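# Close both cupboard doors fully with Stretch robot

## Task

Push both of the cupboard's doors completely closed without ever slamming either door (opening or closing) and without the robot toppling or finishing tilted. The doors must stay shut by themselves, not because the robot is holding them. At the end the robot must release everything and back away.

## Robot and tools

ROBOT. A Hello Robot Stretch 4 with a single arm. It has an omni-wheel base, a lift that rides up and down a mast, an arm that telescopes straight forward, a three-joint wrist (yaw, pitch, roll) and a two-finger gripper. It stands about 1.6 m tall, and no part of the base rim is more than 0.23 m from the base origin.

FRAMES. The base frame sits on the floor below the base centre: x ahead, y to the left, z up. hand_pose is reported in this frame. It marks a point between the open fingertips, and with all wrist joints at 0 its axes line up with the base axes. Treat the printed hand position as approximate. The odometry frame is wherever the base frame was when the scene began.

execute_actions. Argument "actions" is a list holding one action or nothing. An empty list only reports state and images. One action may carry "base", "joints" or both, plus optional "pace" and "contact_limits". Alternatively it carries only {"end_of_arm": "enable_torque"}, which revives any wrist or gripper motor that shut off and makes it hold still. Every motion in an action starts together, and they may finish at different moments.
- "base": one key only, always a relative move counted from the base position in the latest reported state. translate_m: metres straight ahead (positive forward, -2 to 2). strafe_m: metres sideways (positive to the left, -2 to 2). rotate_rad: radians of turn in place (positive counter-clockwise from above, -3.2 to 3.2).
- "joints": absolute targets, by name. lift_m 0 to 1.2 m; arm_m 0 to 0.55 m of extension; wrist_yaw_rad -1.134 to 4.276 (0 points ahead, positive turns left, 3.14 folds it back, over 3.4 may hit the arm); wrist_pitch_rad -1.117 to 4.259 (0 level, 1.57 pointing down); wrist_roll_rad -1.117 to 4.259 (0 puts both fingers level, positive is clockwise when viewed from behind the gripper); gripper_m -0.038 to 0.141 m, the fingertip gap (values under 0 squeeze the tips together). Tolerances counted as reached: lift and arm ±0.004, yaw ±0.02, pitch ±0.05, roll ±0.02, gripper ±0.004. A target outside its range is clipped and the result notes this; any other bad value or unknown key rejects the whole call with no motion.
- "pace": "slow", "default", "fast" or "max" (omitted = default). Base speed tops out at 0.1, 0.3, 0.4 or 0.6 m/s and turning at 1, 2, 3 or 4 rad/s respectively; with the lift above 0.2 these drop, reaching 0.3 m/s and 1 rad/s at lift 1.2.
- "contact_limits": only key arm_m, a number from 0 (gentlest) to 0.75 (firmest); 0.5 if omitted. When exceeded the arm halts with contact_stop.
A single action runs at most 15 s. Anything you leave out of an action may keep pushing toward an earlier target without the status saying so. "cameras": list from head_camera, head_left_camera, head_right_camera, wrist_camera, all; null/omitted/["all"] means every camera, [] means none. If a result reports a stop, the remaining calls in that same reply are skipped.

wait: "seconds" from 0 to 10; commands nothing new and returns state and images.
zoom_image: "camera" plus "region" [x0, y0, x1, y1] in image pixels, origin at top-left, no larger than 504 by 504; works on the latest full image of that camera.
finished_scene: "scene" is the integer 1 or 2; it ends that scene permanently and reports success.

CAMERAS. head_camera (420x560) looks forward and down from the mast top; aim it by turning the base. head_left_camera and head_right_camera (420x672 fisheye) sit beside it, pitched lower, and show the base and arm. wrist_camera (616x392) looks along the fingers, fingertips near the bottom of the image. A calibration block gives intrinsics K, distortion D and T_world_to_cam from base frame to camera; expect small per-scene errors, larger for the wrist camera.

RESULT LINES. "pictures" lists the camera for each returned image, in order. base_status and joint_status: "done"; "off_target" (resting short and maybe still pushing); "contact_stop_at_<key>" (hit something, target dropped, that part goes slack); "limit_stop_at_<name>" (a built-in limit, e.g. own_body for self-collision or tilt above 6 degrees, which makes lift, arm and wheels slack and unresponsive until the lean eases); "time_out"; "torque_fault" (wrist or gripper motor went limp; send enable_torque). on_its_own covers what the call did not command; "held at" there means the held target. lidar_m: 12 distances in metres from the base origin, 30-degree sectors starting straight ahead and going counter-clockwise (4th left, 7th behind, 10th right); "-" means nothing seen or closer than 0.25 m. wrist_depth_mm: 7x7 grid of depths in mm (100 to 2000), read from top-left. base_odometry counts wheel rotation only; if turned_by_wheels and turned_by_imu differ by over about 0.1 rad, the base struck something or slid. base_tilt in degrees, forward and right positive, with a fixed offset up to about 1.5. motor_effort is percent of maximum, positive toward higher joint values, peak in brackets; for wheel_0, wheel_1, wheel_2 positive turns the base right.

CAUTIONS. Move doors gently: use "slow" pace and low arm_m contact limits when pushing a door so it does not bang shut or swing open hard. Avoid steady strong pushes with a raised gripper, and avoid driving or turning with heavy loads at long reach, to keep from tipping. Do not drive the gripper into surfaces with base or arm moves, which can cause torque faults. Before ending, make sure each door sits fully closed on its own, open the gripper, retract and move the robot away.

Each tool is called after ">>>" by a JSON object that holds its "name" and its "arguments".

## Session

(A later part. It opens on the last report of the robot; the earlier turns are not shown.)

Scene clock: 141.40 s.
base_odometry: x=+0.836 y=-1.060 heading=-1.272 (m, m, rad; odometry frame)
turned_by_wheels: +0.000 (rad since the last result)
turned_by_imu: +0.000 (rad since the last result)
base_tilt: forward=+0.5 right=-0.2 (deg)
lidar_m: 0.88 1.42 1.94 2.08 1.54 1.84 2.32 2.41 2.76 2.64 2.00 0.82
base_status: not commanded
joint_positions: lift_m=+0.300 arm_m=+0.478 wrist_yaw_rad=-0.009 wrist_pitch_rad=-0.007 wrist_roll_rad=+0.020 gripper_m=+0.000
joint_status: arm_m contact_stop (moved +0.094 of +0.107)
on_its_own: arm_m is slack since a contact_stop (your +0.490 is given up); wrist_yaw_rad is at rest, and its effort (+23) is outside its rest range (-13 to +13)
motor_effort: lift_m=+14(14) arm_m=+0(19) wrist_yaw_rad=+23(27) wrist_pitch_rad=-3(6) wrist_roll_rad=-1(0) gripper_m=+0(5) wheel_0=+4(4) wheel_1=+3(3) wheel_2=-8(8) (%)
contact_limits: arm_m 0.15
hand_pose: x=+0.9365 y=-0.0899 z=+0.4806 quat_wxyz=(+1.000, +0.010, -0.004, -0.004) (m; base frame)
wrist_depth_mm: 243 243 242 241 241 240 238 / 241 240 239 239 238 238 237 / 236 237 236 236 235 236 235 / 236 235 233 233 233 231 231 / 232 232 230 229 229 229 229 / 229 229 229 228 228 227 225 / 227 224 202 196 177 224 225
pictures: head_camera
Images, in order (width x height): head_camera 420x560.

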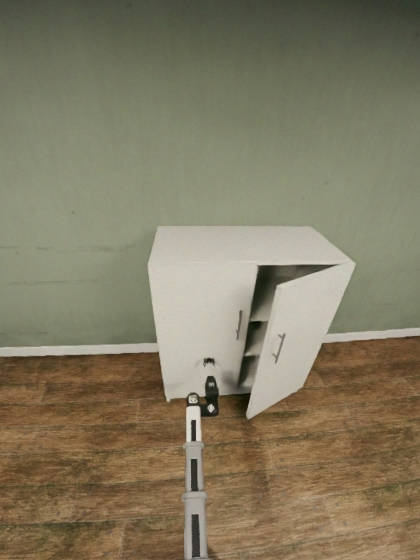

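>>> {"name": "execute_actions", "arguments": {"actions": [{"base":{"strafe_m":-0.08},"joints":{"arm_m":0.24},"pace":"fast"}], "cameras": []}}

>>> {"name": "execute_actions", "arguments": {"actions": [{"base":{"strafe_m":-0.28},"pace":"fast"}], "cameras": ["head_camera"]}}

Scene clock: 147.53 s.
base_odometry: x=+0.760 y=-1.083 heading=-1.272 (m, m, rad; odometry frame)
turned_by_wheels: +0.000 (rad since the last result)
turned_by_imu: +0.000 (rad since the last result)
base_tilt: forward=+0.5 right=-0.1 (deg)
lidar_m: 0.89 0.98 1.93 2.12 1.56 1.95 2.29 2.43 2.64 2.54 2.01 0.77
base_status: done
joint_positions: lift_m=+0.300 arm_m=+0.242 wrist_yaw_rad=+0.000 wrist_pitch_rad=-0.006 wrist_roll_rad=+0.020 gripper_m=+0.000
joint_status: all done
motor_effort: lift_m=+14(14) arm_m=-9(8) wrist_yaw_rad=+0(24) wrist_pitch_rad=-8(10) wrist_roll_rad=+0(1) gripper_m=-6(5) wheel_0=+1(13) wheel_1=+1(10) wheel_2=+0(8) (%)
hand_pose: x=+0.7010 y=-0.0875 z=+0.4802 quat_wxyz=(+1.000, +0.010, -0.003, +0.000) (m; base frame)
wrist_depth_mm: 976 488 488 488 484 317 319 / 960 484 480 477 477 521 317 / 946 480 480 477 473 591 310 / 931 473 469 466 466 891 306 / 931 466 462 462 466 842 300 / 931 466 462 462 462 504 290 / 917 455 455 189 178 891 286
pictures: none
No camera images: the call's "cameras" was empty. Leave "cameras" out to get every camera's image.

Scene clock: 149.43 s.
base_odometry: x=+0.492 y=-1.166 heading=-1.272 (m, m, rad; odometry frame)
turned_by_wheels: +0.000 (rad since the last result)
turned_by_imu: +0.000 (rad since the last result)
base_tilt: forward=+0.5 right=-0.2 (deg)
lidar_m: 0.73 0.96 1.95 2.45 1.82 2.35 2.31 2.37 2.37 2.26 2.03 0.88
base_status: done
joint_positions: lift_m=+0.300 arm_m=+0.242 wrist_yaw_rad=+0.000 wrist_pitch_rad=-0.006 wrist_roll_rad=+0.020 gripper_m=+0.000
joint_status: not commanded
motor_effort: lift_m=+14(14) arm_m=-9(9) wrist_yaw_rad=+0(0) wrist_pitch_rad=-8(10) wrist_roll_rad=+0(0) gripper_m=-5(4) wheel_0=-1(10) wheel_1=-1(13) wheel_2=+1(0) (%)
hand_pose: x=+0.7010 y=-0.0875 z=+0.4802 quat_wxyz=(+1.000, +0.010, -0.003, +0.000) (m; base frame)
wrist_depth_mm: 496 492 324 362 399 452 960 / 492 484 322 353 389 445 960 / 484 484 319 349 389 433 946 / 480 477 314 345 382 427 931 / 473 473 310 340 375 421 904 / 469 466 307 324 368 410 676 / 462 466 294 189 178 407 452
pictures: head_camera
Images, in order (width x height): head_camera 420x560.

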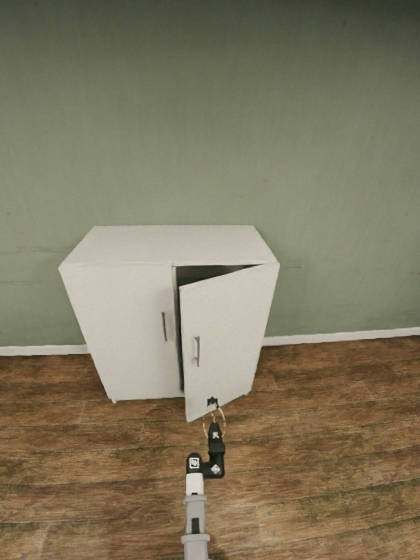

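>>> {"name": "execute_actions", "arguments": {"actions": [{"joints":{"arm_m":0.33},"pace":"fast"}], "cameras": []}}

>>> {"name": "execute_actions", "arguments": {"actions": [{"joints":{"arm_m":0.495},"pace":"slow","contact_limits":{"arm_m":0.15}}], "cameras": ["head_camera"]}}

Scene clock: 153.80 s.
base_odometry: x=+0.492 y=-1.166 heading=-1.272 (m, m, rad; odometry frame)
turned_by_wheels: +0.000 (rad since the last result)
turned_by_imu: +0.000 (rad since the last result)
base_tilt: forward=+0.5 right=-0.1 (deg)
lidar_m: 0.74 0.93 1.94 2.45 1.84 2.33 2.32 2.40 2.38 2.27 2.06 0.91
base_status: not commanded
joint_positions: lift_m=+0.300 arm_m=+0.328 wrist_yaw_rad=+0.000 wrist_pitch_rad=-0.006 wrist_roll_rad=+0.020 gripper_m=+0.000
joint_status: all done
motor_effort: lift_m=+14(14) arm_m=+10(12) wrist_yaw_rad=+0(0) wrist_pitch_rad=-5(9) wrist_roll_rad=+0(0) gripper_m=-4(6) wheel_0=-1(1) wheel_1=-1(1) wheel_2=+1(1) (%)
hand_pose: x=+0.7878 y=-0.0874 z=+0.4803 quat_wxyz=(+1.000, +0.010, -0.003, +0.000) (m; base frame)
wrist_depth_mm: 407 230 246 268 301 342 382 / 404 229 242 265 296 336 375 / 399 225 241 263 289 327 366 / 394 223 237 260 286 320 357 / 389 220 235 256 282 317 351 / 382 217 231 243 278 310 345 / 382 213 222 189 178 309 338
pictures: none
No camera images: the call's "cameras" was empty. Leave "cameras" out to get every camera's image.

Scene clock: 156.43 s.
base_odometry: x=+0.492 y=-1.165 heading=-1.272 (m, m, rad; odometry frame)
turned_by_wheels: +0.000 (rad since the last result)
turned_by_imu: +0.000 (rad since the last result)
base_tilt: forward=+0.5 right=-0.2 (deg)
lidar_m: 0.88 0.94 1.98 2.45 1.83 2.38 2.31 2.42 2.38 2.25 2.02 0.96
base_status: not commanded
joint_positions: lift_m=+0.300 arm_m=+0.485 wrist_yaw_rad=-0.009 wrist_pitch_rad=-0.007 wrist_roll_rad=+0.020 gripper_m=+0.000
joint_status: arm_m contact_stop (moved +0.157 of +0.167)
on_its_own: arm_m is slack since a contact_stop (your +0.495 is given up); wrist_yaw_rad is at rest, and its effort (+25) is outside its rest range (-13 to +13)
motor_effort: lift_m=+14(15) arm_m=+0(18) wrist_yaw_rad=+25(24) wrist_pitch_rad=-5(7) wrist_roll_rad=+0(1) gripper_m=-1(6) wheel_0=+4(3) wheel_1=+2(2) wheel_2=-9(9) (%)
contact_limits: arm_m 0.15
hand_pose: x=+0.9438 y=-0.0899 z=+0.4805 quat_wxyz=(+1.000, +0.010, -0.004, -0.004) (m; base frame)
wrist_depth_mm: 243 242 242 242 241 240 240 / 240 239 238 237 238 238 237 / 237 236 236 235 235 236 235 / 234 234 234 233 232 231 230 / 230 230 231 230 229 229 229 / 229 229 228 228 227 227 227 / 227 227 202 195 177 224 223
pictures: head_camera
Images, in order (width x height): head_camera 420x560.

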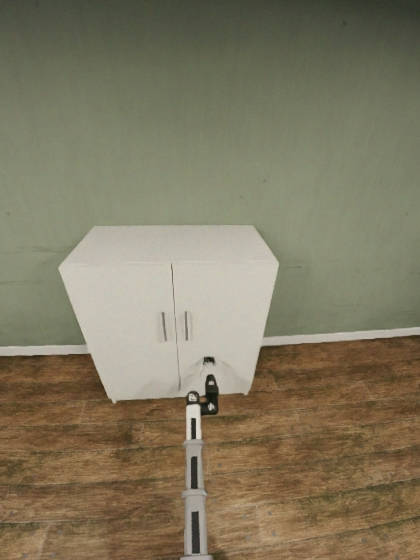

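>>> {"name": "execute_actions", "arguments": {"actions": [{"joints":{"arm_m":0.1},"pace":"fast"}], "cameras": ["wrist_camera"]}}

Scene clock: 160.40 s.
base_odometry: x=+0.492 y=-1.166 heading=-1.272 (m, m, rad; odometry frame)
turned_by_wheels: +0.000 (rad since the last result)
turned_by_imu: +0.001 (rad since the last result)
base_tilt: forward=+0.4 right=-0.1 (deg)
lidar_m: 0.86 0.93 1.97 2.43 1.83 2.36 2.32 2.42 2.37 2.27 2.03 0.96
base_status: not commanded
joint_positions: lift_m=+0.300 arm_m=+0.102 wrist_yaw_rad=+0.000 wrist_pitch_rad=-0.006 wrist_roll_rad=+0.020 gripper_m=+0.000
joint_status: all done
motor_effort: lift_m=+14(14) arm_m=-9(9) wrist_yaw_rad=+0(25) wrist_pitch_rad=-10(7) wrist_roll_rad=+1(0) gripper_m=-4(5) wheel_0=+1(4) wheel_1=-1(2) wheel_2=+1(9) (%)
hand_pose: x=+0.5610 y=-0.0875 z=+0.4802 quat_wxyz=(+1.000, +0.010, -0.003, +0.000) (m; base frame)
wrist_depth_mm: 640 634 640 634 634 1098 1118 / 640 627 627 621 627 627 1098 / 627 627 621 621 621 621 1098 / 615 621 621 621 603 615 1060 / 609 615 609 603 603 609 1060 / 609 603 603 603 597 597 1025 / 597 603 591 189 178 597 1025
pictures: wrist_camera
camera_calibration (this result's frames):
wrist_camera: T_world_to_cam=[[0.066923, -0.994302, -0.0829746, -0.0645337], [0.0648478, 0.0873197, -0.994067, 0.524919], [0.995649, 0.0611452, 0.070322, -0.366317], [0, 0, 0, 1]] pos_world=[0.335002, -0.0876033, 0.54221]
Images, in order (width x height): wrist_camera 616x392.

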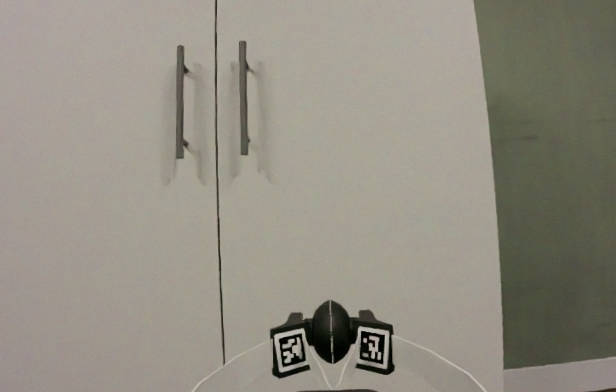

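>>> {"name": "finished_scene", "arguments": {"scene": 2}}

The scene is finished: the task was done.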